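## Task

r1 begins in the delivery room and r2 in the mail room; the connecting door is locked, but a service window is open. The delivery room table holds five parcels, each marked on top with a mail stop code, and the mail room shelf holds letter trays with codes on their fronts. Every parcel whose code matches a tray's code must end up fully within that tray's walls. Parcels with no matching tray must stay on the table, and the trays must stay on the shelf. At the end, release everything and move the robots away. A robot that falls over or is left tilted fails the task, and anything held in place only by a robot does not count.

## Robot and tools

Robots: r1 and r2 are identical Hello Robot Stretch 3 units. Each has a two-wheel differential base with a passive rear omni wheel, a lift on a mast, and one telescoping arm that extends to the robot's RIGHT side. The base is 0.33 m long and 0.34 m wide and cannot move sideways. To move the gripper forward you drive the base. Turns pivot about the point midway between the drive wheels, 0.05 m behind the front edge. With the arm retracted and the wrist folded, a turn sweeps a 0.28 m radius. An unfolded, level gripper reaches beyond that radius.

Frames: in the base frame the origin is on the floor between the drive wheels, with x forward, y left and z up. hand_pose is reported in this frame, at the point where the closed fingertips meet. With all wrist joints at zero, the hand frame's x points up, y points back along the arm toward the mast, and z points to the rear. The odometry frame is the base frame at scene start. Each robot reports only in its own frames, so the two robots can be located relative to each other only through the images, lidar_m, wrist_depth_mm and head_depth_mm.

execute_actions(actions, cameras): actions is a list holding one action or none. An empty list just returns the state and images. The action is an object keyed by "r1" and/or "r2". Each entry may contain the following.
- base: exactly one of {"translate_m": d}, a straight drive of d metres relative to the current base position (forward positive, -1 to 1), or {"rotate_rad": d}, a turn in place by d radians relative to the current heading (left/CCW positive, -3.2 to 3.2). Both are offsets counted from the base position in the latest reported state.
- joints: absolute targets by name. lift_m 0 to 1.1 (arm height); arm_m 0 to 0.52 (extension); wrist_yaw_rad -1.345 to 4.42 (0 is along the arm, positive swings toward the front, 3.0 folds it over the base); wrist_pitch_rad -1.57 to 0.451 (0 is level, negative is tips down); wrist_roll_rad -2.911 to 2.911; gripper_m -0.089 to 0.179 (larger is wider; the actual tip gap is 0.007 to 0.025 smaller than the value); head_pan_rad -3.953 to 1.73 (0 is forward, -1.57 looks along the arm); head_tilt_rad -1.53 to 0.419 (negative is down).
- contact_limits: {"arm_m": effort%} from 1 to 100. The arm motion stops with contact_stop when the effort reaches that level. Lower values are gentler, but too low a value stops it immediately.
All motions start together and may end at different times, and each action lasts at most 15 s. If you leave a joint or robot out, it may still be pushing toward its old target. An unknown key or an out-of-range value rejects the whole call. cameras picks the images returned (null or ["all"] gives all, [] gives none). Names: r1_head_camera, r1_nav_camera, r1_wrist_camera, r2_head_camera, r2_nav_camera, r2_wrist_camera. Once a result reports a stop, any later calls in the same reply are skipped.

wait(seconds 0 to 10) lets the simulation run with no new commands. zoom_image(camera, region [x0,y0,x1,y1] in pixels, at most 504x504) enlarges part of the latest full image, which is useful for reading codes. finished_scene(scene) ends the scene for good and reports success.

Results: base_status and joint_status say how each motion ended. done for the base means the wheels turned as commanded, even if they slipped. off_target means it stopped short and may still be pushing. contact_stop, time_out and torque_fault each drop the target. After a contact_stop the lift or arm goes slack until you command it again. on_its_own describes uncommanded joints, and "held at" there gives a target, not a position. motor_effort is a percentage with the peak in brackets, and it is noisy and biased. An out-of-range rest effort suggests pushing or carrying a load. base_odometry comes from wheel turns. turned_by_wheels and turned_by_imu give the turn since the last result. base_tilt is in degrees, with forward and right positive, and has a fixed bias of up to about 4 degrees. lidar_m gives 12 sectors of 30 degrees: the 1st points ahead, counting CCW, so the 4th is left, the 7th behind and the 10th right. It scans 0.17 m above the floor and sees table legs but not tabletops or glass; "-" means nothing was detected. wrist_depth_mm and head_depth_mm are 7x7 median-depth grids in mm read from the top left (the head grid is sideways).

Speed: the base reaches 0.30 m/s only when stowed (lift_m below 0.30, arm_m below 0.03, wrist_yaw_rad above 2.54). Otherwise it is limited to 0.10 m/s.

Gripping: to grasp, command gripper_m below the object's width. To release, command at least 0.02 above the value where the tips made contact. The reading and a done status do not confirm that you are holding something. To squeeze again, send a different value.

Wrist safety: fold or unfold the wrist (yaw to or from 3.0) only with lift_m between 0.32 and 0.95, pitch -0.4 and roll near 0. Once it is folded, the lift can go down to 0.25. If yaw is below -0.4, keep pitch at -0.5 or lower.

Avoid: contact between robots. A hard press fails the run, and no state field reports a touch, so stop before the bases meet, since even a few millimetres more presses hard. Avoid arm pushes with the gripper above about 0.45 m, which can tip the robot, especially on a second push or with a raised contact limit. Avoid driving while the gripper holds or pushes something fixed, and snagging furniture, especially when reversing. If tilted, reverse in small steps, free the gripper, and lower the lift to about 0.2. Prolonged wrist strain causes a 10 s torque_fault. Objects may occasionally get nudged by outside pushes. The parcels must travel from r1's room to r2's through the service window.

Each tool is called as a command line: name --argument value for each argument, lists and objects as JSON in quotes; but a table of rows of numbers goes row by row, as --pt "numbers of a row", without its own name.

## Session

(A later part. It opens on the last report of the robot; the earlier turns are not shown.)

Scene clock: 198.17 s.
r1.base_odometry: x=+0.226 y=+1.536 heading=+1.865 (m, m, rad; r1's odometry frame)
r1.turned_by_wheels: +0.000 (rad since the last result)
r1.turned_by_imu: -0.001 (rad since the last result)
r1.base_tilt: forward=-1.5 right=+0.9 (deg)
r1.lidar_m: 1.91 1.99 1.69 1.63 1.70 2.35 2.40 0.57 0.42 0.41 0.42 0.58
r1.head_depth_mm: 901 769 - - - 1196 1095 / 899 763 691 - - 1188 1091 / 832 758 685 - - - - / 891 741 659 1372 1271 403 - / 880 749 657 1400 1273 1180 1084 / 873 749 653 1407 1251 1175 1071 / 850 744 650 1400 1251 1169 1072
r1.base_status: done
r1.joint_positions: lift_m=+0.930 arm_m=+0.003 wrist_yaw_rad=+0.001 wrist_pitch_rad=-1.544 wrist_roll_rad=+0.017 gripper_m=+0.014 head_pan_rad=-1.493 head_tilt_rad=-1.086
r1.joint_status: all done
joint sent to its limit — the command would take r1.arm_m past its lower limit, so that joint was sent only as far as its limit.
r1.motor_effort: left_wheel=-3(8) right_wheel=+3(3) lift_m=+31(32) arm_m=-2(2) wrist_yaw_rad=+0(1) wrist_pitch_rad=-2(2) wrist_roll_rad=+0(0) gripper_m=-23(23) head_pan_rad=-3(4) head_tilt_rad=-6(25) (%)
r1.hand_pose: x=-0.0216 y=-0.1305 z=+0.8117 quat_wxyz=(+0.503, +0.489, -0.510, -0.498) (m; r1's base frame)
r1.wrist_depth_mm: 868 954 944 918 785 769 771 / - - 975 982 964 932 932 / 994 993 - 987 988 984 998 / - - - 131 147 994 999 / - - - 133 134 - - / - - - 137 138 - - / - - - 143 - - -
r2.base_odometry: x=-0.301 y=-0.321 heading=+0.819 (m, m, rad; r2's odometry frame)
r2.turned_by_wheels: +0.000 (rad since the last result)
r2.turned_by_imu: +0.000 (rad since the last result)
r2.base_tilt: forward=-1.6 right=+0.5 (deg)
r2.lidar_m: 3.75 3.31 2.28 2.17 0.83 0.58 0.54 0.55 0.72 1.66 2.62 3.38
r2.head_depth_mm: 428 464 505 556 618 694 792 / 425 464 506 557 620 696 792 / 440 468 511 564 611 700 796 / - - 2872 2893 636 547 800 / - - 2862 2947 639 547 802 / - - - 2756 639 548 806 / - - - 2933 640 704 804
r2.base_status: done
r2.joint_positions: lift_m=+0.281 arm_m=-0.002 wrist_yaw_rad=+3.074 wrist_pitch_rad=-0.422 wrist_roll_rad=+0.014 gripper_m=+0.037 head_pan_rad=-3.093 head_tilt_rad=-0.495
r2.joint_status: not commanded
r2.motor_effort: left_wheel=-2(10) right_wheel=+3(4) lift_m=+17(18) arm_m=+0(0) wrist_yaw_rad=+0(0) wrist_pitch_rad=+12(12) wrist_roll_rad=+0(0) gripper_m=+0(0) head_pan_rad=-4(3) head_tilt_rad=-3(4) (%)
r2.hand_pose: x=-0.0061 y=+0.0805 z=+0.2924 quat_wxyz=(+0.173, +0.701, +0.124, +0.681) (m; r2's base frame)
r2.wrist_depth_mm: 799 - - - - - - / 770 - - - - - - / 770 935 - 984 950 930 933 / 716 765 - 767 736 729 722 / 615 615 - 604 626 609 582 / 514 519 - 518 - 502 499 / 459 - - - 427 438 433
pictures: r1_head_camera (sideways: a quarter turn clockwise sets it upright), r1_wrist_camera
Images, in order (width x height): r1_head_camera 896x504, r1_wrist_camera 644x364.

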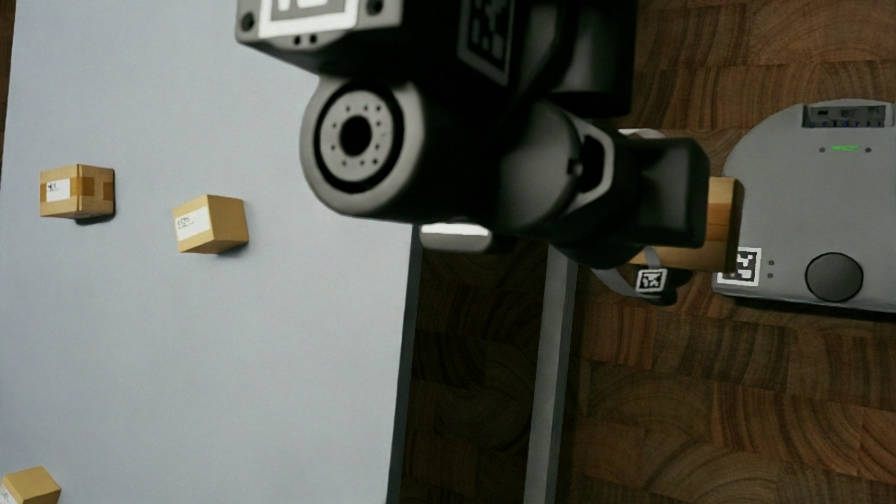

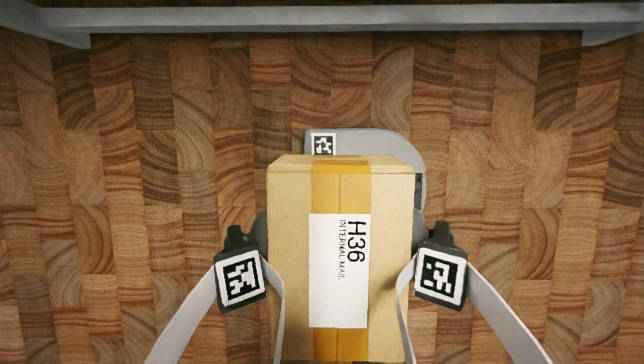

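execute_actions --actions '[{"r1": {"base": {"translate_m": -0.68}, "joints": {"lift_m": 0.295, "wrist_yaw_rad": 2.6, "head_tilt_rad": -1.3}}, "r2": {"base": {"rotate_rad": -1.50}, "joints": {"lift_m": 0.9, "head_pan_rad": -1.2, "head_tilt_rad": -0.6}}}]' --cameras '["r1_wrist_camera", "r1_head_camera", "r2_head_camera"]'

Scene clock: 211.57 s.
r1.base_odometry: x=+0.423 y=+0.886 heading=+1.865 (m, m, rad; r1's odometry frame)
r1.turned_by_wheels: +0.000 (rad since the last result)
r1.turned_by_imu: -0.003 (rad since the last result)
r1.base_tilt: forward=-1.6 right=+0.9 (deg)
r1.lidar_m: 2.59 2.31 1.70 1.64 1.71 1.79 1.72 1.79 0.15 0.40 0.41 0.57
r1.head_depth_mm: 1663 1538 1420 1342 1249 1184 1103 / 1622 1501 1409 1328 1252 1192 - / 661 611 750 1308 1271 - - / 659 609 1390 1290 - - 1092 / 656 606 1387 1306 1232 1166 1101 / 609 604 1381 1280 1225 1161 1102 / 651 602 1385 1296 1224 1152 1095
r1.base_status: done
r1.joint_positions: lift_m=+0.295 arm_m=+0.003 wrist_yaw_rad=+2.598 wrist_pitch_rad=-1.544 wrist_roll_rad=+0.017 gripper_m=+0.014 head_pan_rad=-1.494 head_tilt_rad=-1.284
r1.joint_status: all done
r1.motor_effort: left_wheel=-3(10) right_wheel=+2(6) lift_m=+19(27) arm_m=-2(3) wrist_yaw_rad=+1(2) wrist_pitch_rad=-2(2) wrist_roll_rad=+0(0) gripper_m=-22(22) head_pan_rad=-3(4) head_tilt_rad=-7(23) (%)
r1.hand_pose: x=-0.0301 y=-0.1626 z=+0.1772 quat_wxyz=(+0.614, +0.623, +0.334, +0.350) (m; r1's base frame)
r1.wrist_depth_mm: - - - - 315 315 312 / - - - - 324 322 318 / - - - - 330 332 329 / - - - 131 139 341 335 / - - - 133 134 350 347 / - - - 138 138 359 355 / 391 391 386 143 370 375 367
r2.base_odometry: x=-0.301 y=-0.321 heading=-0.681 (m, m, rad; r2's odometry frame)
r2.turned_by_wheels: -1.500 (rad since the last result)
r2.turned_by_imu: -1.479 (rad since the last result)
r2.base_tilt: forward=-1.6 right=+0.5 (deg)
r2.lidar_m: 2.05 2.67 3.61 3.73 3.07 2.24 2.17 0.77 0.56 0.54 0.56 0.77
r2.head_depth_mm: - 2791 3613 736 558 700 774 / - - 3276 738 560 743 - / - - 3357 737 579 796 933 / - - 3339 742 603 856 1039 / - - 3558 742 628 931 1124 / 3892 - 3591 749 835 1011 1180 / 3293 765 788 747 911 1115 1243
r2.base_status: done
r2.joint_positions: lift_m=+0.899 arm_m=-0.002 wrist_yaw_rad=+3.074 wrist_pitch_rad=-0.422 wrist_roll_rad=+0.014 gripper_m=+0.037 head_pan_rad=-1.207 head_tilt_rad=-0.593
r2.joint_status: all done
r2.motor_effort: left_wheel=+2(9) right_wheel=-1(6) lift_m=+48(50) arm_m=+0(1) wrist_yaw_rad=+0(0) wrist_pitch_rad=+12(12) wrist_roll_rad=+0(0) gripper_m=-1(0) head_pan_rad=+3(44) head_tilt_rad=-4(17) (%)
r2.hand_pose: x=-0.0061 y=+0.0805 z=+0.9112 quat_wxyz=(+0.173, +0.701, +0.124, +0.681) (m; r2's base frame)
r2.wrist_depth_mm: - - - - - - - / - - - - - - - / - - - - - - - / - - - - - - - / - - - - - - - / - - - - - - - / - - - - - - -
pictures: r1_head_camera (sideways: a quarter turn clockwise sets it upright), r1_wrist_camera, r2_head_camera (sideways: a quarter turn clockwise sets it upright)
Images, in order (width x height): r1_head_camera 896x504, r1_wrist_camera 644x364, r2_head_camera 896x504.

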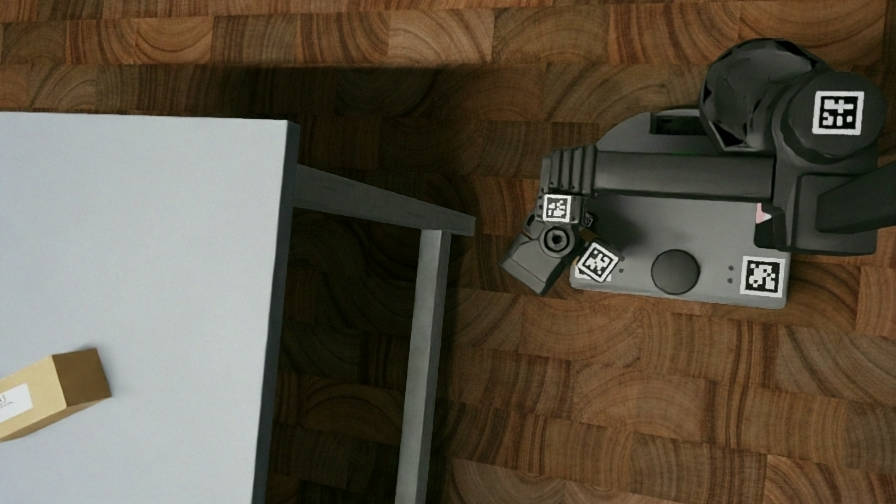

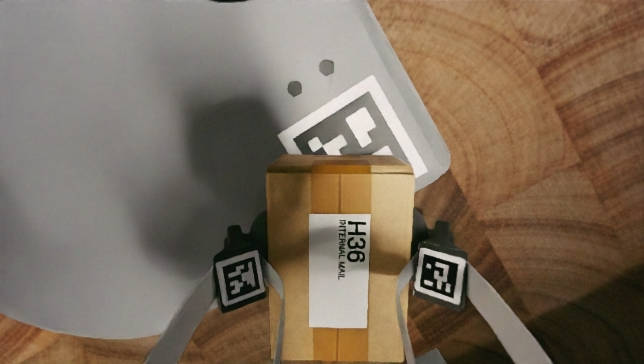

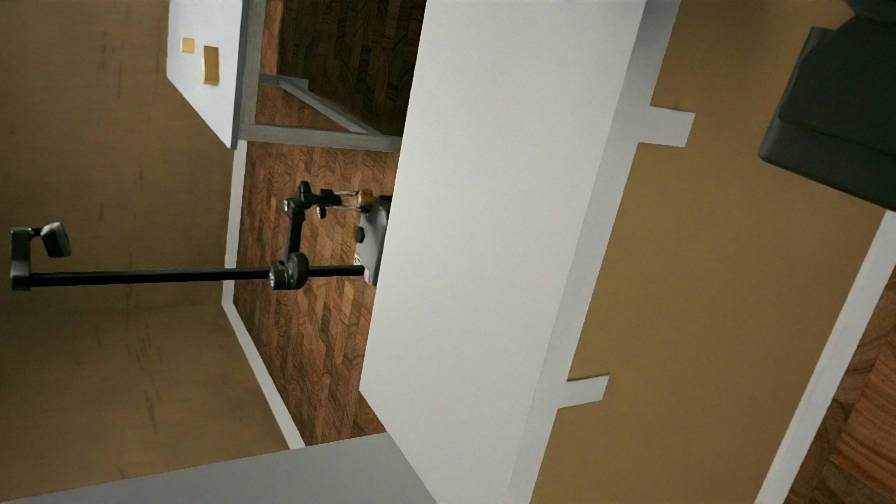

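execute_actions --actions '[{"r1": {"base": {"rotate_rad": 0.514}}}]' --cameras '["r1_nav_camera"]'

execute_actions --actions '[{"r1": {"base": {"translate_m": -1.0}, "joints": {"head_pan_rad": -3.6, "head_tilt_rad": -0.6}}, "r2": {"base": {"translate_m": 0.32}, "joints": {"lift_m": 0.94, "wrist_yaw_rad": 1.57, "head_pan_rad": -1.57}}}]' --cameras '["r1_nav_camera", "r2_head_camera"]'

Scene clock: 232.07 s.
r1.base_odometry: x=+0.423 y=+0.886 heading=+2.379 (m, m, rad; r1's odometry frame)
r1.turned_by_wheels: +0.514 (rad since the last result)
r1.turned_by_imu: +0.506 (rad since the last result)
r1.base_tilt: forward=-1.5 right=+0.9 (deg)
r1.lidar_m: 2.33 1.70 1.64 1.70 1.79 1.72 1.79 2.42 0.15 0.49 0.57 2.59
r1.head_depth_mm: 650 617 583 1301 1253 1185 1108 / 640 613 1380 1301 1239 1201 - / 659 612 1399 1307 1275 - - / 657 622 1411 1299 - - 1096 / 655 1460 1410 1314 1228 1169 1100 / 657 1492 1372 1309 1236 1162 1092 / 663 1509 1386 1309 1228 1157 1098
r1.base_status: done
r1.joint_positions: lift_m=+0.295 arm_m=+0.003 wrist_yaw_rad=+2.598 wrist_pitch_rad=-1.544 wrist_roll_rad=+0.017 gripper_m=+0.014 head_pan_rad=-1.494 head_tilt_rad=-1.285
r1.joint_status: not commanded
r1.motor_effort: left_wheel=-3(8) right_wheel=+4(8) lift_m=+19(19) arm_m=-2(2) wrist_yaw_rad=+1(1) wrist_pitch_rad=-2(2) wrist_roll_rad=+0(0) gripper_m=-23(22) head_pan_rad=-3(3) head_tilt_rad=-7(7) (%)
r1.hand_pose: x=-0.0301 y=-0.1626 z=+0.1772 quat_wxyz=(+0.614, +0.623, +0.334, +0.350) (m; r1's base frame)
r1.wrist_depth_mm: - - - - 318 314 312 / - - - - 325 323 320 / - - - - 331 330 329 / - - - 131 138 339 339 / - - - 133 133 355 350 / - - - 138 138 361 361 / 393 393 383 142 375 373 370
r2.base_odometry: x=-0.301 y=-0.321 heading=-0.681 (m, m, rad; r2's odometry frame)
r2.turned_by_wheels: +0.000 (rad since the last result)
r2.turned_by_imu: +0.000 (rad since the last result)
r2.base_tilt: forward=-1.6 right=+0.5 (deg)
r2.lidar_m: 2.05 2.66 3.61 3.73 3.09 2.24 2.17 0.77 0.56 0.54 0.56 0.76
r2.head_depth_mm: - 2741 3541 736 556 701 769 / - - 3299 740 559 743 - / - - 3318 738 580 799 935 / - - 3141 742 605 861 1039 / - - 3598 742 629 933 1122 / 3884 - 3617 747 835 1010 1187 / 3342 763 786 750 907 1113 1241
r2.base_status: not commanded
r2.joint_positions: lift_m=+0.899 arm_m=-0.002 wrist_yaw_rad=+3.074 wrist_pitch_rad=-0.422 wrist_roll_rad=+0.014 gripper_m=+0.037 head_pan_rad=-1.207 head_tilt_rad=-0.593
r2.joint_status: not commanded
r2.motor_effort: left_wheel=+3(3) right_wheel=-2(2) lift_m=+48(48) arm_m=+0(0) wrist_yaw_rad=+0(0) wrist_pitch_rad=+12(12) wrist_roll_rad=+0(0) gripper_m=+0(0) head_pan_rad=+3(3) head_tilt_rad=-4(5) (%)
r2.hand_pose: x=-0.0061 y=+0.0805 z=+0.9112 quat_wxyz=(+0.173, +0.701, +0.124, +0.681) (m; r2's base frame)
r2.wrist_depth_mm: - - - - - - - / - - - - - - - / - - - - - - - / - - - - - - - / - - - - - - - / - - - - - - - / - - - - - - -
pictures: r1_nav_camera (sideways: a quarter turn counterclockwise sets it upright)
Images, in order (width x height): r1_nav_camera 672x504.

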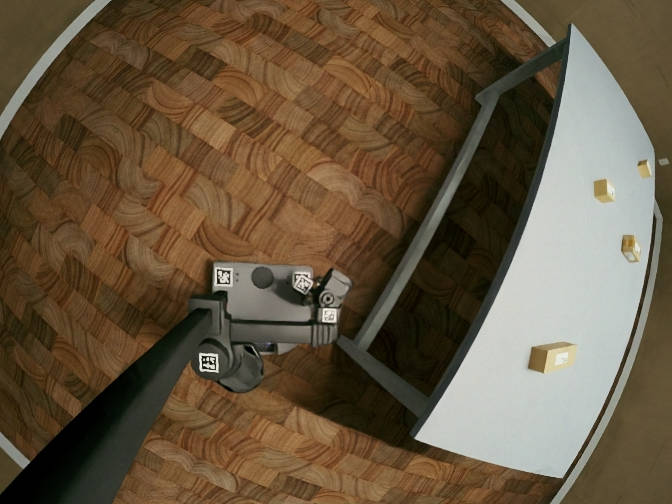

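Scene clock: 237.07 s.
r1.base_odometry: x=+1.146 y=+0.194 heading=+2.379 (m, m, rad; r1's odometry frame)
r1.turned_by_wheels: +0.000 (rad since the last result)
r1.turned_by_imu: -0.005 (rad since the last result)
r1.base_tilt: forward=-1.6 right=+0.8 (deg)
r1.lidar_m: 3.04 2.21 2.13 1.23 0.89 0.85 0.88 1.19 0.15 3.18 0.97 0.80
r1.head_depth_mm: 685 756 838 947 1086 1263 1290 / 707 761 840 954 1091 1278 1231 / - - 989 957 1095 1287 1229 / - - 1030 964 1113 1304 1216 / 1380 - 1028 969 1116 1319 1215 / - - 1012 977 1122 1322 1207 / - - 1009 983 1130 1319 1202
r1.base_status: done
r1.joint_positions: lift_m=+0.295 arm_m=+0.003 wrist_yaw_rad=+2.598 wrist_pitch_rad=-1.544 wrist_roll_rad=+0.017 gripper_m=+0.014 head_pan_rad=-3.593 head_tilt_rad=-0.605
r1.joint_status: all done
r1.motor_effort: left_wheel=-3(11) right_wheel=+2(5) lift_m=+20(20) arm_m=-2(2) wrist_yaw_rad=+2(2) wrist_pitch_rad=-2(2) wrist_roll_rad=+0(0) gripper_m=-22(22) head_pan_rad=-3(45) head_tilt_rad=+2(30) (%)
r1.hand_pose: x=-0.0301 y=-0.1626 z=+0.1772 quat_wxyz=(+0.614, +0.623, +0.334, +0.350) (m; r1's base frame)
r1.wrist_depth_mm: - - - - 317 313 312 / - - - - 322 321 319 / - - - - 333 331 331 / - - - 131 138 340 337 / - - - 134 133 351 348 / - - - 137 137 361 358 / 391 392 387 142 372 374 369
r2.base_odometry: x=-0.053 y=-0.522 heading=-0.681 (m, m, rad; r2's odometry frame)
r2.turned_by_wheels: +0.000 (rad since the last result)
r2.turned_by_imu: +0.000 (rad since the last result)
r2.base_tilt: forward=-1.6 right=+0.5 (deg)
r2.lidar_m: 2.04 2.34 3.17 3.73 3.56 2.57 2.10 0.77 0.56 0.54 0.56 0.76
r2.head_depth_mm: - - 3566 737 558 - - / - - 3339 738 558 - - / - 2739 3536 743 560 - - / - 2795 3337 740 562 782 913 / 1266 - 3143 746 561 786 919 / - - 3560 745 564 791 - / - - 624 627 566 794 -
r2.base_status: done
r2.joint_positions: lift_m=+0.939 arm_m=-0.002 wrist_yaw_rad=+1.573 wrist_pitch_rad=-0.421 wrist_roll_rad=+0.014 gripper_m=+0.037 head_pan_rad=-1.563 head_tilt_rad=-0.593
r2.joint_status: all done
r2.motor_effort: left_wheel=+3(7) right_wheel=-3(3) lift_m=+48(49) arm_m=+0(0) wrist_yaw_rad=-2(2) wrist_pitch_rad=+12(12) wrist_roll_rad=+0(1) gripper_m=+0(0) head_pan_rad=-3(26) head_tilt_rad=-4(4) (%)
r2.hand_pose: x=+0.2026 y=-0.1426 z=+0.9513 quat_wxyz=(+0.591, +0.596, -0.388, +0.381) (m; r2's base frame)
r2.wrist_depth_mm: - - - - - 812 527 / - - - - - 851 528 / - - - - - 814 532 / - - - - - 822 525 / - - - - - 822 530 / - - - - - 802 528 / - - - - - 770 527
pictures: r1_nav_camera (sideways: a quarter turn counterclockwise sets it upright), r2_head_camera (sideways: a quarter turn clockwise sets it upright)
Images, in order (width x height): r1_nav_camera 672x504, r2_head_camera 896x504.

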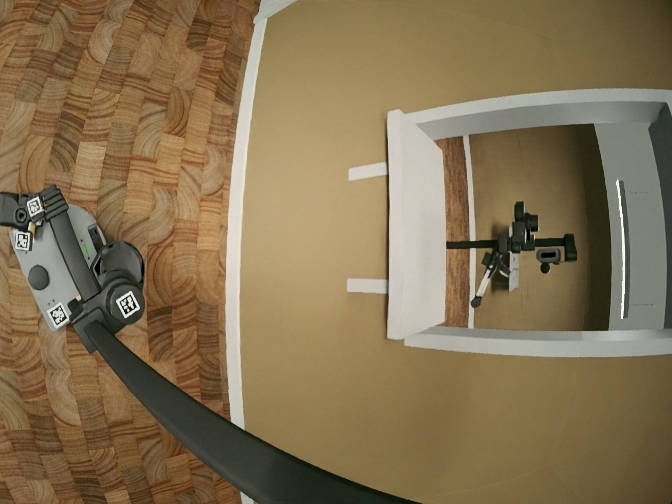

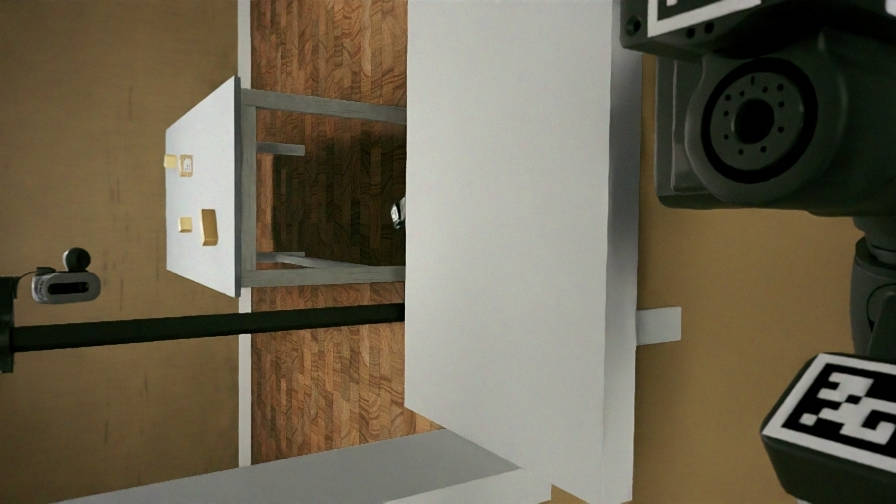

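execute_actions --actions '[{"r1": {"base": {"translate_m": -0.343}, "joints": {"lift_m": 0.57}}, "r2": {"joints": {"lift_m": 1.06, "wrist_pitch_rad": -1.55, "gripper_m": 0.13}}}]' --cameras '[]'

execute_actions --actions '[{"r1": {"base": {"rotate_rad": -2.09}, "joints": {"lift_m": 1.085, "wrist_yaw_rad": 0.0, "head_pan_rad": -1.57, "head_tilt_rad": -0.6}}, "r2": {"joints": {"wrist_yaw_rad": 0.0}}}]' --cameras '["r1_nav_camera", "r1_wrist_camera", "r2_nav_camera"]'

Scene clock: 246.90 s.
r1.base_odometry: x=+1.394 y=-0.043 heading=+2.378 (m, m, rad; r1's odometry frame)
r1.turned_by_wheels: +0.000 (rad since the last result)
r1.turned_by_imu: -0.001 (rad since the last result)
r1.base_tilt: forward=-1.5 right=+1.0 (deg)
r1.lidar_m: 3.29 2.39 2.27 0.80 0.58 0.55 0.57 0.78 1.99 2.54 1.16 1.12
r1.head_depth_mm: - - 3457 738 584 807 927 / - - 3469 732 577 816 982 / - - 3309 728 576 825 983 / 889 - 2974 718 590 828 976 / - - 3342 714 587 833 986 / - - 3298 710 582 839 1023 / - - 3254 702 579 845 1033
r1.base_status: done
r1.joint_positions: lift_m=+0.570 arm_m=+0.003 wrist_yaw_rad=+2.598 wrist_pitch_rad=-1.544 wrist_roll_rad=+0.017 gripper_m=+0.014 head_pan_rad=-3.593 head_tilt_rad=-0.605
r1.joint_status: all done
r1.motor_effort: left_wheel=-3(10) right_wheel=+1(7) lift_m=+31(31) arm_m=-2(2) wrist_yaw_rad=+1(2) wrist_pitch_rad=-2(2) wrist_roll_rad=+0(0) gripper_m=-22(23) head_pan_rad=-4(4) head_tilt_rad=+2(2) (%)
r1.hand_pose: x=-0.0301 y=-0.1626 z=+0.4517 quat_wxyz=(+0.614, +0.623, +0.334, +0.350) (m; r1's base frame)
r1.wrist_depth_mm: 599 - - 584 582 580 571 / 604 - - - 586 585 585 / 633 624 - - 618 597 605 / 653 656 - 131 607 621 611 / 660 665 660 134 134 634 642 / 678 681 664 138 138 663 646 / 674 716 700 143 698 696 678
r2.base_odometry: x=-0.053 y=-0.522 heading=-0.681 (m, m, rad; r2's odometry frame)
r2.turned_by_wheels: +0.000 (rad since the last result)
r2.turned_by_imu: +0.000 (rad since the last result)
r2.base_tilt: forward=-1.6 right=+0.5 (deg)
r2.lidar_m: 2.04 2.33 3.17 3.74 3.54 2.57 2.09 0.77 0.56 0.54 0.56 0.76
r2.head_depth_mm: - - - - - - - / - - - - - - - / - 2846 3640 - - 792 - / 913 2245 1137 746 562 752 - / - - 3581 743 565 758 - / - - 3552 746 564 789 948 / - - 624 627 563 798 962
r2.base_status: not commanded
r2.joint_positions: lift_m=+1.059 arm_m=-0.002 wrist_yaw_rad=+1.573 wrist_pitch_rad=-1.542 wrist_roll_rad=+0.014 gripper_m=+0.130 head_pan_rad=-1.563 head_tilt_rad=-0.593
r2.joint_status: all done
r2.motor_effort: left_wheel=+3(2) right_wheel=-3(2) lift_m=+48(50) arm_m=+0(0) wrist_yaw_rad=-2(2) wrist_pitch_rad=-4(11) wrist_roll_rad=+0(0) gripper_m=+0(81) head_pan_rad=-4(4) head_tilt_rad=-3(4) (%)
r2.hand_pose: x=-0.0382 y=-0.1432 z=+0.9412 quat_wxyz=(+0.707, +0.707, -0.014, +0.005) (m; r2's base frame)
r2.wrist_depth_mm: - - - - - 793 519 / - - - - - 814 518 / - - - - - 805 524 / - - - - - 802 521 / - - - - - 749 511 / - - - - - - 517 / - - - - - 862 475
pictures: none
No camera images: the call's "cameras" was empty. Leave "cameras" out to get every camera's image.

Scene clock: 252.40 s.
r1.base_odometry: x=+1.394 y=-0.043 heading=+0.289 (m, m, rad; r1's odometry frame)
r1.turned_by_wheels: -2.090 (rad since the last result)
r1.turned_by_imu: -2.062 (rad since the last result)
r1.base_tilt: forward=-1.6 right=+0.9 (deg)
r1.lidar_m: 2.00 2.54 1.16 1.12 3.28 2.38 2.26 0.79 0.57 0.55 0.57 0.78
r1.head_depth_mm: - - - - - - 1027 / - - - - - - - / - - - - - - - / 946 989 3158 751 - - - / 1003 - 3123 715 587 819 964 / - - 3290 709 582 809 983 / - - 3279 703 580 811 975
r1.base_status: done
r1.joint_positions: lift_m=+1.085 arm_m=+0.003 wrist_yaw_rad=+0.002 wrist_pitch_rad=-1.544 wrist_roll_rad=+0.017 gripper_m=+0.014 head_pan_rad=-1.577 head_tilt_rad=-0.605
r1.joint_status: all done
r1.motor_effort: left_wheel=+1(4) right_wheel=-2(5) lift_m=+31(34) arm_m=-2(2) wrist_yaw_rad=-1(2) wrist_pitch_rad=-2(2) wrist_roll_rad=+0(0) gripper_m=-23(22) head_pan_rad=+4(44) head_tilt_rad=+2(0) (%)
r1.hand_pose: x=-0.0217 y=-0.1303 z=+0.9667 quat_wxyz=(+0.503, +0.490, -0.510, -0.498) (m; r1's base frame)
r1.wrist_depth_mm: - - - - - - - / - - - - - - - / - - - - - - - / - - - 131 - - - / - - - 133 134 - - / - - - 138 138 - - / - - - 143 - - -
r2.base_odometry: x=-0.053 y=-0.522 heading=-0.681 (m, m, rad; r2's odometry frame)
r2.turned_by_wheels: +0.000 (rad since the last result)
r2.turned_by_imu: +0.000 (rad since the last result)
r2.base_tilt: forward=-1.6 right=+0.5 (deg)
r2.lidar_m: 2.05 2.33 3.16 3.72 3.55 2.57 2.10 0.77 0.56 0.54 0.56 0.76
r2.head_depth_mm: - - - - - - - / - - - - - - - / 1002 2221 3279 762 579 - - / 904 2239 2910 743 561 783 915 / - - 3577 746 563 786 951 / - - 3584 748 564 788 953 / - - 622 629 566 800 970
r2.base_status: not commanded
r2.joint_positions: lift_m=+1.059 arm_m=-0.002 wrist_yaw_rad=+0.003 wrist_pitch_rad=-1.543 wrist_roll_rad=+0.014 gripper_m=+0.130 head_pan_rad=-1.563 head_tilt_rad=-0.593
r2.joint_status: all done
r2.motor_effort: left_wheel=+2(2) right_wheel=-2(2) lift_m=+48(48) arm_m=+0(0) wrist_yaw_rad=-2(3) wrist_pitch_rad=-4(4) wrist_roll_rad=+0(0) gripper_m=+0(0) head_pan_rad=-3(4) head_tilt_rad=-4(4) (%)
r2.hand_pose: x=-0.0217 y=-0.1261 z=+0.9412 quat_wxyz=(+0.504, +0.490, -0.510, -0.496) (m; r2's base frame)
r2.wrist_depth_mm: - - - - - - - / - - - - - - - / - - - - - - - / - - - - - - - / - - - - - - - / - - - - - - - / - - - - - - -
pictures: r1_nav_camera (sideways: a quarter turn counterclockwise sets it upright), r1_wrist_camera, r2_nav_camera (sideways: a quarter turn counterclockwise sets it upright)
Images, in order (width x height): r1_nav_camera 672x504, r1_wrist_camera 644x364, r2_nav_camera 672x504.

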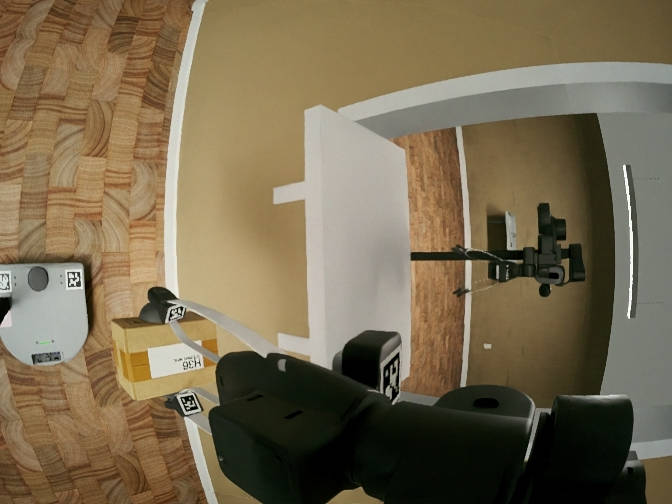

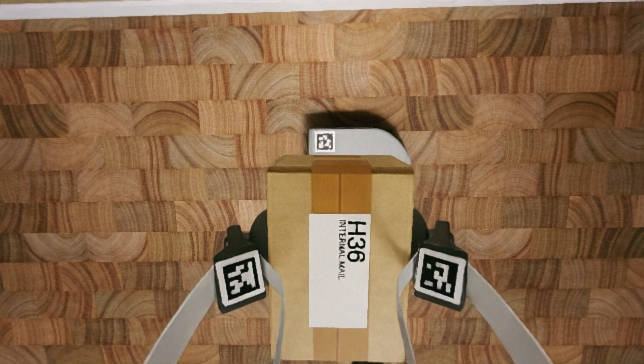

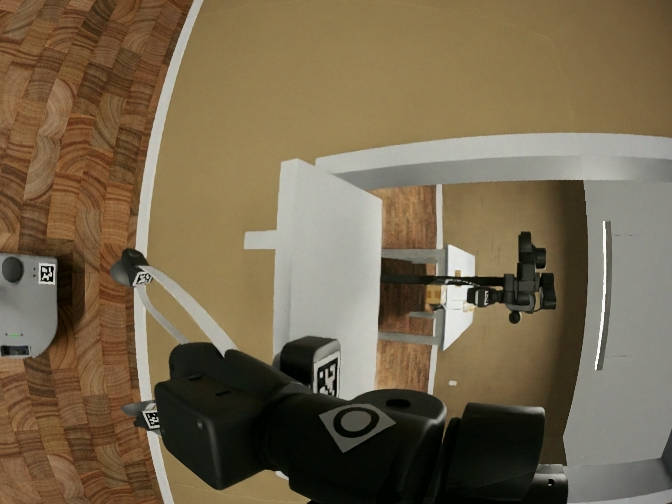

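execute_actions --actions '[{"r1": {"joints": {"arm_m": 0.49}, "contact_limits": {"arm_m": 20}}}]' --cameras '["r1_head_camera", "r1_wrist_camera", "r2_nav_camera"]'

Scene clock: 261.27 s.
r1.base_odometry: x=+1.394 y=-0.043 heading=+0.289 (m, m, rad; r1's odometry frame)
r1.turned_by_wheels: +0.000 (rad since the last result)
r1.turned_by_imu: +0.001 (rad since the last result)
r1.base_tilt: forward=-1.6 right=+1.0 (deg)
r1.lidar_m: 2.00 2.54 1.16 1.12 3.29 2.40 2.25 0.79 0.57 0.55 0.57 0.78
r1.head_depth_mm: - - 3450 698 581 836 1019 / - - 3403 730 578 830 1012 / - - 3293 725 573 827 1002 / 933 - 3161 625 570 823 994 / 1011 - 3113 713 585 816 988 / - - 3257 710 583 813 992 / - - 3238 705 579 808 980
r1.base_status: not commanded
r1.joint_positions: lift_m=+1.085 arm_m=+0.490 wrist_yaw_rad=+0.000 wrist_pitch_rad=-1.544 wrist_roll_rad=+0.017 gripper_m=+0.014 head_pan_rad=-1.577 head_tilt_rad=-0.605
r1.joint_status: all done
r1.motor_effort: left_wheel=+1(1) right_wheel=-2(3) lift_m=+31(31) arm_m=+3(2) wrist_yaw_rad=+1(1) wrist_pitch_rad=-2(2) wrist_roll_rad=+0(0) gripper_m=-22(22) head_pan_rad=+3(4) head_tilt_rad=+1(2) (%)
r1.contact_limits: arm_m 20 (drawing in: default 24, maximum 39; extending or still: default 32, maximum 53)
r1.hand_pose: x=-0.0216 y=-0.6174 z=+0.9667 quat_wxyz=(+0.502, +0.489, -0.511, -0.498) (m; r1's base frame)
r1.wrist_depth_mm: 215 215 214 211 209 209 208 / 223 222 219 218 216 216 213 / 228 226 226 224 223 223 219 / 236 235 233 131 225 228 225 / 243 243 238 134 134 235 233 / 251 249 246 138 138 241 239 / 259 260 254 143 249 249 246
r2.base_odometry: x=-0.053 y=-0.522 heading=-0.681 (m, m, rad; r2's odometry frame)
r2.turned_by_wheels: +0.000 (rad since the last result)
r2.turned_by_imu: +0.000 (rad since the last result)
r2.base_tilt: forward=-1.6 right=+0.5 (deg)
r2.lidar_m: 2.05 2.33 3.17 3.74 3.52 2.57 2.10 0.77 0.56 0.54 0.56 0.76
r2.head_depth_mm: - - - - - - - / - - - - - - - / 984 534 578 647 580 - - / 454 529 2494 679 561 783 914 / - - 3652 744 563 787 952 / - - 3617 748 563 790 955 / - - 625 626 565 798 964
r2.base_status: not commanded
r2.joint_positions: lift_m=+1.059 arm_m=-0.002 wrist_yaw_rad=+0.003 wrist_pitch_rad=-1.543 wrist_roll_rad=+0.014 gripper_m=+0.130 head_pan_rad=-1.563 head_tilt_rad=-0.593
r2.joint_status: not commanded
r2.motor_effort: left_wheel=+2(3) right_wheel=-2(2) lift_m=+48(48) arm_m=+0(0) wrist_yaw_rad=-2(2) wrist_pitch_rad=-4(4) wrist_roll_rad=+0(0) gripper_m=+0(0) head_pan_rad=-3(4) head_tilt_rad=-4(4) (%)
r2.hand_pose: x=-0.0217 y=-0.1261 z=+0.9412 quat_wxyz=(+0.504, +0.490, -0.510, -0.496) (m; r2's base frame)
r2.wrist_depth_mm: - - - - - - - / - - - - - - - / - - - - - - - / - - - - - - - / - - - - - - - / - - - - - - - / - - - - - - -
pictures: r1_head_camera (sideways: a quarter turn clockwise sets it upright), r1_wrist_camera, r2_nav_camera (sideways: a quarter turn counterclockwise sets it upright)
Images, in order (width x height): r1_head_camera 896x504, r1_wrist_camera 644x364, r2_nav_camera 672x504.

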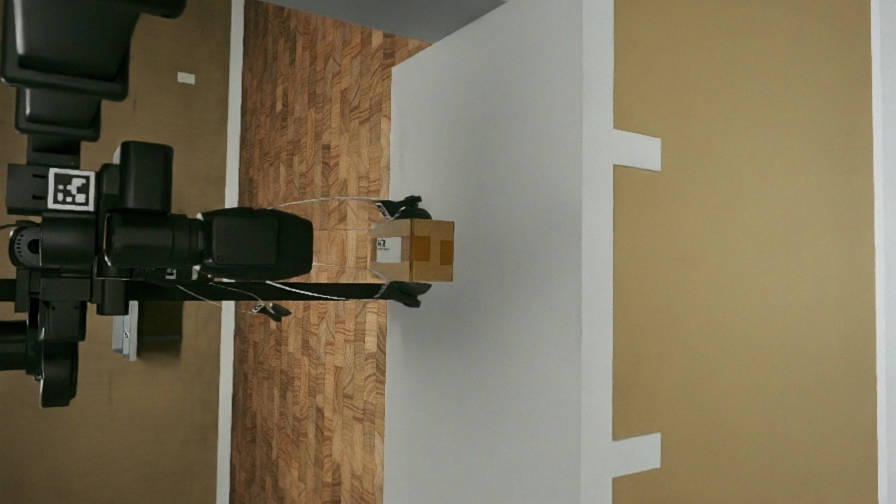

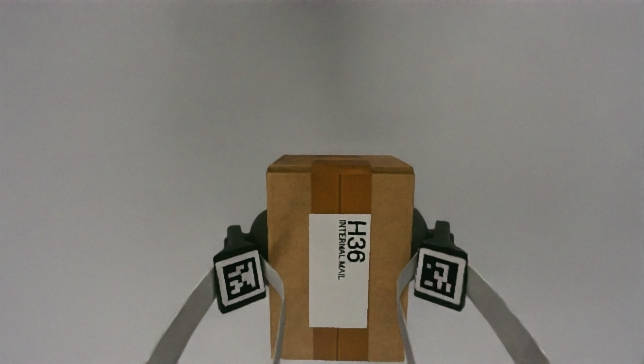

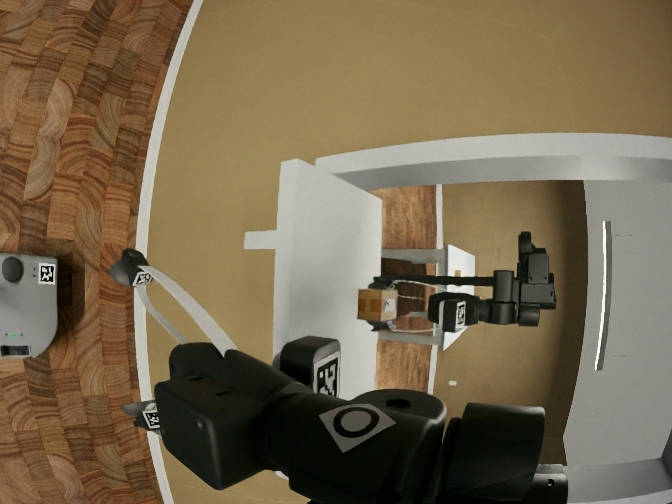

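execute_actions --actions '[{"r1": {"joints": {"lift_m": 1.039}}}]' --cameras '[]'

Scene clock: 265.00 s.
r1.base_odometry: x=+1.394 y=-0.043 heading=+0.289 (m, m, rad; r1's odometry frame)
r1.turned_by_wheels: +0.000 (rad since the last result)
r1.turned_by_imu: +0.001 (rad since the last result)
r1.base_tilt: forward=-1.7 right=+0.9 (deg)
r1.lidar_m: 2.00 2.55 1.16 1.12 3.30 2.39 2.26 0.79 0.58 0.55 0.57 0.78
r1.head_depth_mm: - - 3200 698 580 836 1020 / - - 3407 731 578 825 1012 / - - 3378 725 573 826 1005 / 962 - 2931 640 570 821 1002 / 1008 - 3109 711 586 817 994 / - - 3321 711 584 813 986 / - - 3228 703 578 811 977
r1.base_status: not commanded
r1.joint_positions: lift_m=+1.039 arm_m=+0.490 wrist_yaw_rad=+0.000 wrist_pitch_rad=-1.544 wrist_roll_rad=+0.017 gripper_m=+0.014 head_pan_rad=-1.577 head_tilt_rad=-0.605
r1.joint_status: all done
r1.motor_effort: left_wheel=+1(1) right_wheel=-2(3) lift_m=+23(25) arm_m=+3(3) wrist_yaw_rad=+0(1) wrist_pitch_rad=-2(2) wrist_roll_rad=+0(0) gripper_m=-22(22) head_pan_rad=+3(3) head_tilt_rad=+2(2) (%)
r1.hand_pose: x=-0.0216 y=-0.6174 z=+0.9211 quat_wxyz=(+0.502, +0.489, -0.511, -0.498) (m; r1's base frame)
r1.wrist_depth_mm: 171 171 169 169 168 167 166 / 176 175 174 174 172 171 170 / 182 181 179 178 177 175 175 / 188 187 186 131 179 180 180 / 195 192 190 134 134 185 185 / 199 198 195 137 138 192 190 / 207 205 203 143 197 199 196
r2.base_odometry: x=-0.053 y=-0.522 heading=-0.681 (m, m, rad; r2's odometry frame)
r2.turned_by_wheels: +0.000 (rad since the last result)
r2.turned_by_imu: +0.000 (rad since the last result)
r2.base_tilt: forward=-1.6 right=+0.5 (deg)
r2.lidar_m: 2.05 2.34 3.18 3.73 3.53 2.57 2.10 0.77 0.56 0.54 0.56 0.76
r2.head_depth_mm: - - - - - - - / - - - - - - - / 1053 524 545 661 582 - - / 1073 498 2361 678 561 779 915 / - - 3580 743 562 783 953 / - - 3572 749 564 792 957 / - - 624 627 563 796 967
r2.base_status: not commanded
r2.joint_positions: lift_m=+1.059 arm_m=-0.002 wrist_yaw_rad=+0.003 wrist_pitch_rad=-1.543 wrist_roll_rad=+0.014 gripper_m=+0.130 head_pan_rad=-1.563 head_tilt_rad=-0.593
r2.joint_status: not commanded
r2.motor_effort: left_wheel=+3(3) right_wheel=-3(3) lift_m=+48(48) arm_m=+0(0) wrist_yaw_rad=-1(2) wrist_pitch_rad=-4(4) wrist_roll_rad=+0(1) gripper_m=+0(0) head_pan_rad=-4(3) head_tilt_rad=-4(4) (%)
r2.hand_pose: x=-0.0217 y=-0.1261 z=+0.9412 quat_wxyz=(+0.504, +0.490, -0.510, -0.496) (m; r2's base frame)
r2.wrist_depth_mm: - - - - - - - / - - - - - - - / - - - - - - - / - - - - - - - / - - - - - - - / - - - - - - - / - - - - - - -
pictures: none
No camera images: the call's "cameras" was empty. Leave "cameras" out to get every camera's image.

execute_actions --actions '[{"r1": {"joints": {"gripper_m": 0.12}}, "r2": {"joints": {"arm_m": 0.1, "lift_m": 1.08}}}]' --cameras '["r1_wrist_camera"]'

Scene clock: 269.63 s.
r1.base_odometry: x=+1.394 y=-0.043 heading=+0.289 (m, m, rad; r1's odometry frame)
r1.turned_by_wheels: +0.000 (rad since the last result)
r1.turned_by_imu: +0.001 (rad since the last result)
r1.base_tilt: forward=-1.8 right=+0.9 (deg)
r1.lidar_m: 2.00 2.56 1.16 1.12 3.30 2.38 2.26 0.79 0.58 0.55 0.57 0.78
r1.head_depth_mm: - - 3239 697 580 837 1023 / - - 3406 730 577 833 1014 / - - 3381 723 573 825 1004 / 940 - - 640 569 819 1002 / 995 - 3002 711 585 817 992 / - - 3300 708 582 812 987 / - - 3224 704 581 811 980
r1.base_status: not commanded
r1.joint_positions: lift_m=+1.039 arm_m=+0.490 wrist_yaw_rad=+0.000 wrist_pitch_rad=-1.544 wrist_roll_rad=+0.017 gripper_m=+0.120 head_pan_rad=-1.577 head_tilt_rad=-0.605
r1.joint_status: all done
r1.motor_effort: left_wheel=+1(2) right_wheel=-3(3) lift_m=+23(23) arm_m=+3(3) wrist_yaw_rad=+0(0) wrist_pitch_rad=-2(2) wrist_roll_rad=+0(0) gripper_m=+0(93) head_pan_rad=+3(4) head_tilt_rad=+2(2) (%)
r1.hand_pose: x=-0.0216 y=-0.6174 z=+0.9211 quat_wxyz=(+0.502, +0.489, -0.511, -0.498) (m; r1's base frame)
r1.wrist_depth_mm: 172 171 170 169 168 166 165 / 177 176 174 174 172 171 169 / 183 181 180 179 178 175 173 / 188 186 184 133 180 181 180 / 195 192 190 136 185 186 185 / 200 198 198 141 190 - 190 / 206 205 203 145 198 199 196
r2.base_odometry: x=-0.053 y=-0.522 heading=-0.681 (m, m, rad; r2's odometry frame)
r2.turned_by_wheels: +0.000 (rad since the last result)
r2.turned_by_imu: +0.000 (rad since the last result)
r2.base_tilt: forward=-1.6 right=+0.5 (deg)
r2.lidar_m: 2.04 2.33 3.19 3.74 3.53 2.56 2.10 0.77 0.56 0.54 0.56 0.76
r2.head_depth_mm: - - - 676 558 760 955 / - - - - - 797 924 / 1027 - - - - 800 932 / 1072 497 2411 695 582 782 935 / - - 3588 746 562 782 977 / - - 3590 748 564 791 955 / - - 623 629 567 798 967
r2.base_status: not commanded
r2.joint_positions: lift_m=+1.079 arm_m=+0.100 wrist_yaw_rad=+0.001 wrist_pitch_rad=-1.543 wrist_roll_rad=+0.014 gripper_m=+0.130 head_pan_rad=-1.563 head_tilt_rad=-0.593
r2.joint_status: all done
r2.motor_effort: left_wheel=+2(3) right_wheel=-3(2) lift_m=+48(46) arm_m=+4(0) wrist_yaw_rad=+0(1) wrist_pitch_rad=-3(4) wrist_roll_rad=+0(0) gripper_m=-1(0) head_pan_rad=-4(4) head_tilt_rad=-4(4) (%)
r2.hand_pose: x=-0.0217 y=-0.2275 z=+0.9613 quat_wxyz=(+0.504, +0.490, -0.510, -0.497) (m; r2's base frame)
r2.wrist_depth_mm: 825 823 830 823 821 816 809 / - - - - - - - / - - - - - - - / - - - - - - - / - - - - - - - / - - - - - - - / - - - - - - -
pictures: r1_wrist_camera
Images, in order (width x height): r1_wrist_camera 644x364.

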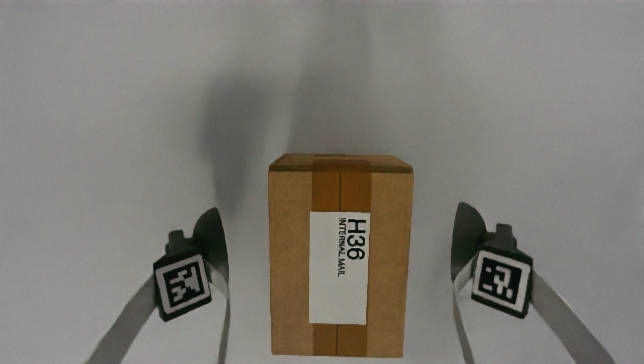

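execute_actions --actions '[{"r1": {"joints": {"arm_m": 0.005, "lift_m": 1.06}}, "r2": {"joints": {"arm_m": 0.31}, "contact_limits": {"arm_m": 15}}}]' --cameras '["r2_wrist_camera", "r2_head_camera"]'

Scene clock: 278.13 s.
r1.base_odometry: x=+1.394 y=-0.043 heading=+0.289 (m, m, rad; r1's odometry frame)
r1.turned_by_wheels: +0.000 (rad since the last result)
r1.turned_by_imu: +0.001 (rad since the last result)
r1.base_tilt: forward=-1.7 right=+1.0 (deg)
r1.lidar_m: 2.00 2.54 1.16 1.11 3.28 2.39 2.26 0.79 0.57 0.55 0.57 0.78
r1.head_depth_mm: - - - - - - 1053 / - - - - - - - / - - - - - - - / 960 672 3375 642 - - - / 624 - 2975 715 587 815 961 / - - 3239 708 583 814 983 / - - 3294 706 580 808 979
r1.base_status: not commanded
r1.joint_positions: lift_m=+1.060 arm_m=+0.005 wrist_yaw_rad=+0.000 wrist_pitch_rad=-1.545 wrist_roll_rad=+0.017 gripper_m=+0.120 head_pan_rad=-1.577 head_tilt_rad=-0.605
r1.joint_status: all done
r1.motor_effort: left_wheel=+1(1) right_wheel=-3(2) lift_m=+31(31) arm_m=-3(2) wrist_yaw_rad=+0(0) wrist_pitch_rad=-2(2) wrist_roll_rad=+0(0) gripper_m=+0(1) head_pan_rad=+3(3) head_tilt_rad=+2(1) (%)
r1.hand_pose: x=-0.0216 y=-0.1328 z=+0.9417 quat_wxyz=(+0.502, +0.489, -0.510, -0.498) (m; r1's base frame)
r1.wrist_depth_mm: - - - - - - - / - - - - - - - / - - - - - - - / - - - - - - - / - - - - - - - / - - - - - - - / - - - - - - -
r2.base_odometry: x=-0.053 y=-0.522 heading=-0.681 (m, m, rad; r2's odometry frame)
r2.turned_by_wheels: +0.000 (rad since the last result)
r2.turned_by_imu: +0.000 (rad since the last result)
r2.base_tilt: forward=-1.6 right=+0.5 (deg)
r2.lidar_m: 2.04 2.33 3.17 3.74 3.51 2.56 2.10 0.77 0.56 0.54 0.56 0.76
r2.head_depth_mm: - - 3532 735 558 763 919 / - - 3369 736 541 769 921 / - - - 652 558 772 928 / 1049 2257 2527 711 552 781 933 / - - 3561 745 563 780 953 / - - 3520 746 565 793 954 / - - 625 630 566 797 964
r2.base_status: not commanded
r2.joint_positions: lift_m=+1.079 arm_m=+0.310 wrist_yaw_rad=+0.001 wrist_pitch_rad=-1.543 wrist_roll_rad=+0.014 gripper_m=+0.130 head_pan_rad=-1.563 head_tilt_rad=-0.593
r2.joint_status: all done
r2.motor_effort: left_wheel=+2(3) right_wheel=-2(3) lift_m=+47(48) arm_m=+4(4) wrist_yaw_rad=+0(0) wrist_pitch_rad=-3(3) wrist_roll_rad=+0(0) gripper_m=+0(0) head_pan_rad=-3(3) head_tilt_rad=-4(4) (%)
r2.contact_limits: arm_m 15 (drawing in: default 17, maximum 29; extending or still: default 25, maximum 40)
r2.hand_pose: x=-0.0216 y=-0.4375 z=+0.9613 quat_wxyz=(+0.503, +0.490, -0.510, -0.497) (m; r2's base frame)
r2.wrist_depth_mm: 208 207 205 203 201 200 198 / 214 211 210 208 205 204 202 / 217 216 213 212 210 208 205 / 222 220 218 216 214 212 210 / 227 224 223 220 220 215 214 / - - - - - - - / - - - - - - -
pictures: r2_head_camera (sideways: a quarter turn clockwise sets it upright), r2_wrist_camera
Images, in order (width x height): r2_head_camera 896x504, r2_wrist_camera 644x364.

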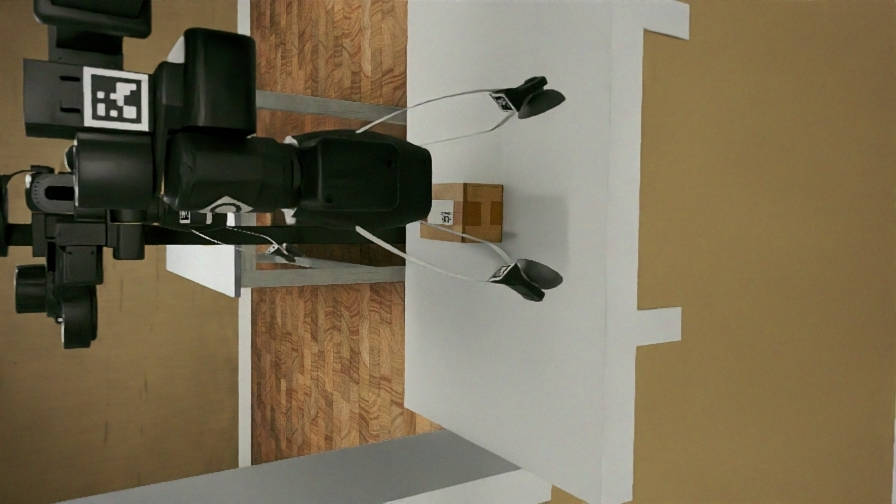

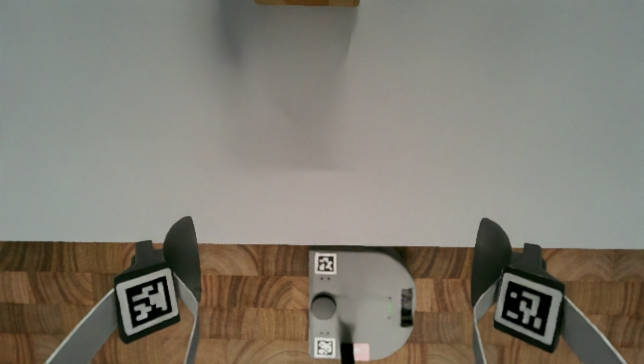

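execute_actions --actions '[{"r1": {"base": {"translate_m": 0.17}, "joints": {"lift_m": 0.87, "wrist_yaw_rad": 1.5, "gripper_m": 0.04, "head_pan_rad": 0.0}}, "r2": {"base": {"translate_m": 0.018}, "joints": {"arm_m": 0.48, "gripper_m": 0.15}, "contact_limits": {"arm_m": 15}}}]' --cameras '["r2_wrist_camera", "r2_head_camera"]'

Scene clock: 299.80 s.
r1.base_odometry: x=+1.556 y=+0.006 heading=+0.289 (m, m, rad; r1's odometry frame)
r1.turned_by_wheels: +0.000 (rad since the last result)
r1.turned_by_imu: +0.002 (rad since the last result)
r1.base_tilt: forward=-1.5 right=+1.0 (deg)
r1.lidar_m: 2.01 2.37 3.21 1.12 1.24 2.57 2.24 0.79 0.58 0.55 0.57 0.78
r1.head_depth_mm: 1410 1389 1375 1353 1402 1353 1211 / 1879 2007 1940 1931 1736 1471 1238 / 1899 2087 2316 2329 1807 1454 1229 / 1879 2095 2335 2322 1791 1462 1220 / 1906 2077 2315 2333 1769 1448 1215 / 1896 2061 2295 2282 1768 1436 1211 / 1880 2076 2316 2294 1756 1430 1207
r1.base_status: done
r1.joint_positions: lift_m=+0.870 arm_m=+0.005 wrist_yaw_rad=+1.498 wrist_pitch_rad=-1.545 wrist_roll_rad=+0.017 gripper_m=+0.040 head_pan_rad=-0.007 head_tilt_rad=-0.605
r1.joint_status: all done
r1.motor_effort: left_wheel=+1(5) right_wheel=-3(3) lift_m=+22(25) arm_m=-2(3) wrist_yaw_rad=+1(0) wrist_pitch_rad=-2(2) wrist_roll_rad=+0(0) gripper_m=+0(93) head_pan_rad=+3(46) head_tilt_rad=+2(1) (%)
r1.hand_pose: x=-0.0387 y=-0.1491 z=+0.7521 quat_wxyz=(+0.707, +0.706, -0.041, -0.023) (m; r1's base frame)
r1.wrist_depth_mm: 891 903 893 878 851 714 482 / 911 923 906 898 923 743 495 / 950 948 945 931 912 759 504 / 964 962 - 948 950 798 510 / - 981 - 980 970 814 517 / - - - - - 828 527 / - - - - - 791 548
r2.base_odometry: x=-0.039 y=-0.534 heading=-0.681 (m, m, rad; r2's odometry frame)
r2.turned_by_wheels: +0.000 (rad since the last result)
r2.turned_by_imu: +0.000 (rad since the last result)
r2.base_tilt: forward=-1.6 right=+0.5 (deg)
r2.lidar_m: 2.04 2.32 3.14 3.73 3.57 2.58 2.09 0.77 0.56 0.54 0.56 0.76
r2.head_depth_mm: - - 3576 736 557 764 916 / - 989 1059 739 559 768 922 / - - 2995 677 562 773 926 / - 2831 3107 710 558 782 937 / - - 3513 744 562 782 946 / - - 3664 711 563 793 954 / - 573 579 605 607 793 961
r2.base_status: done
r2.joint_positions: lift_m=+1.079 arm_m=+0.480 wrist_yaw_rad=+0.001 wrist_pitch_rad=-1.543 wrist_roll_rad=+0.014 gripper_m=+0.150 head_pan_rad=-1.563 head_tilt_rad=-0.593
r2.joint_status: all done
r2.motor_effort: left_wheel=+2(6) right_wheel=-2(3) lift_m=+48(48) arm_m=+4(4) wrist_yaw_rad=+0(0) wrist_pitch_rad=-3(3) wrist_roll_rad=+0(0) gripper_m=+0(75) head_pan_rad=-3(4) head_tilt_rad=-5(3) (%)
r2.contact_limits: arm_m 15 (drawing in: default 17, maximum 29; extending or still: default 25, maximum 40)
r2.hand_pose: x=-0.0216 y=-0.6074 z=+0.9613 quat_wxyz=(+0.503, +0.490, -0.510, -0.497) (m; r2's base frame)
r2.wrist_depth_mm: 208 205 206 203 201 198 196 / 212 210 208 207 204 204 201 / 217 215 213 211 209 207 205 / 222 220 216 165 211 212 209 / 225 222 221 168 216 215 213 / 230 - 228 173 223 221 217 / 236 234 232 230 227 226 222
pictures: r2_head_camera (sideways: a quarter turn clockwise sets it upright), r2_wrist_camera
Images, in order (width x height): r2_head_camera 896x504, r2_wrist_camera 644x364.

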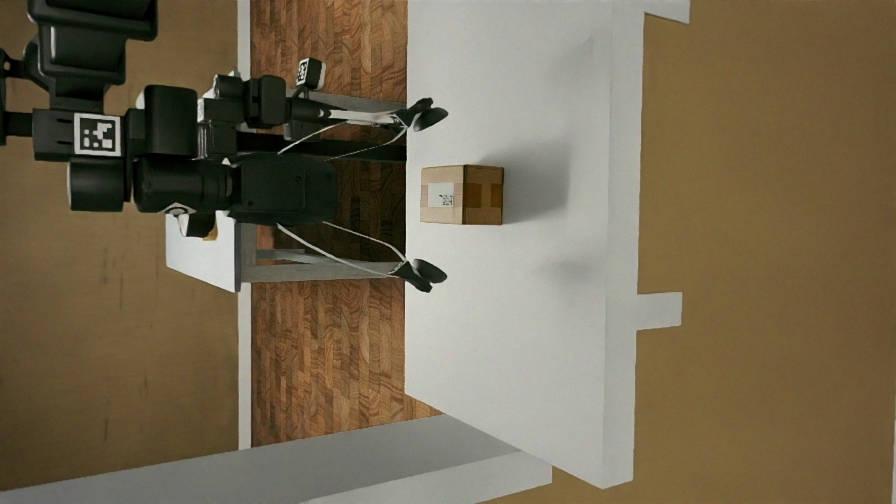

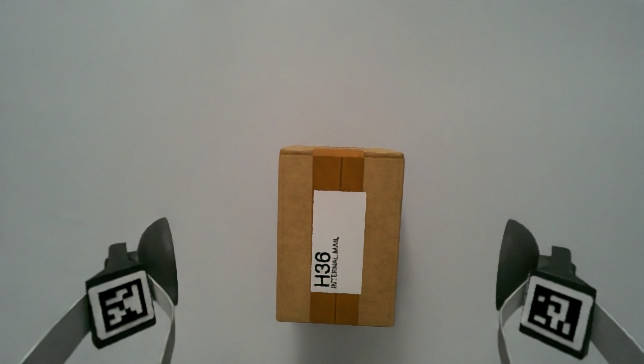

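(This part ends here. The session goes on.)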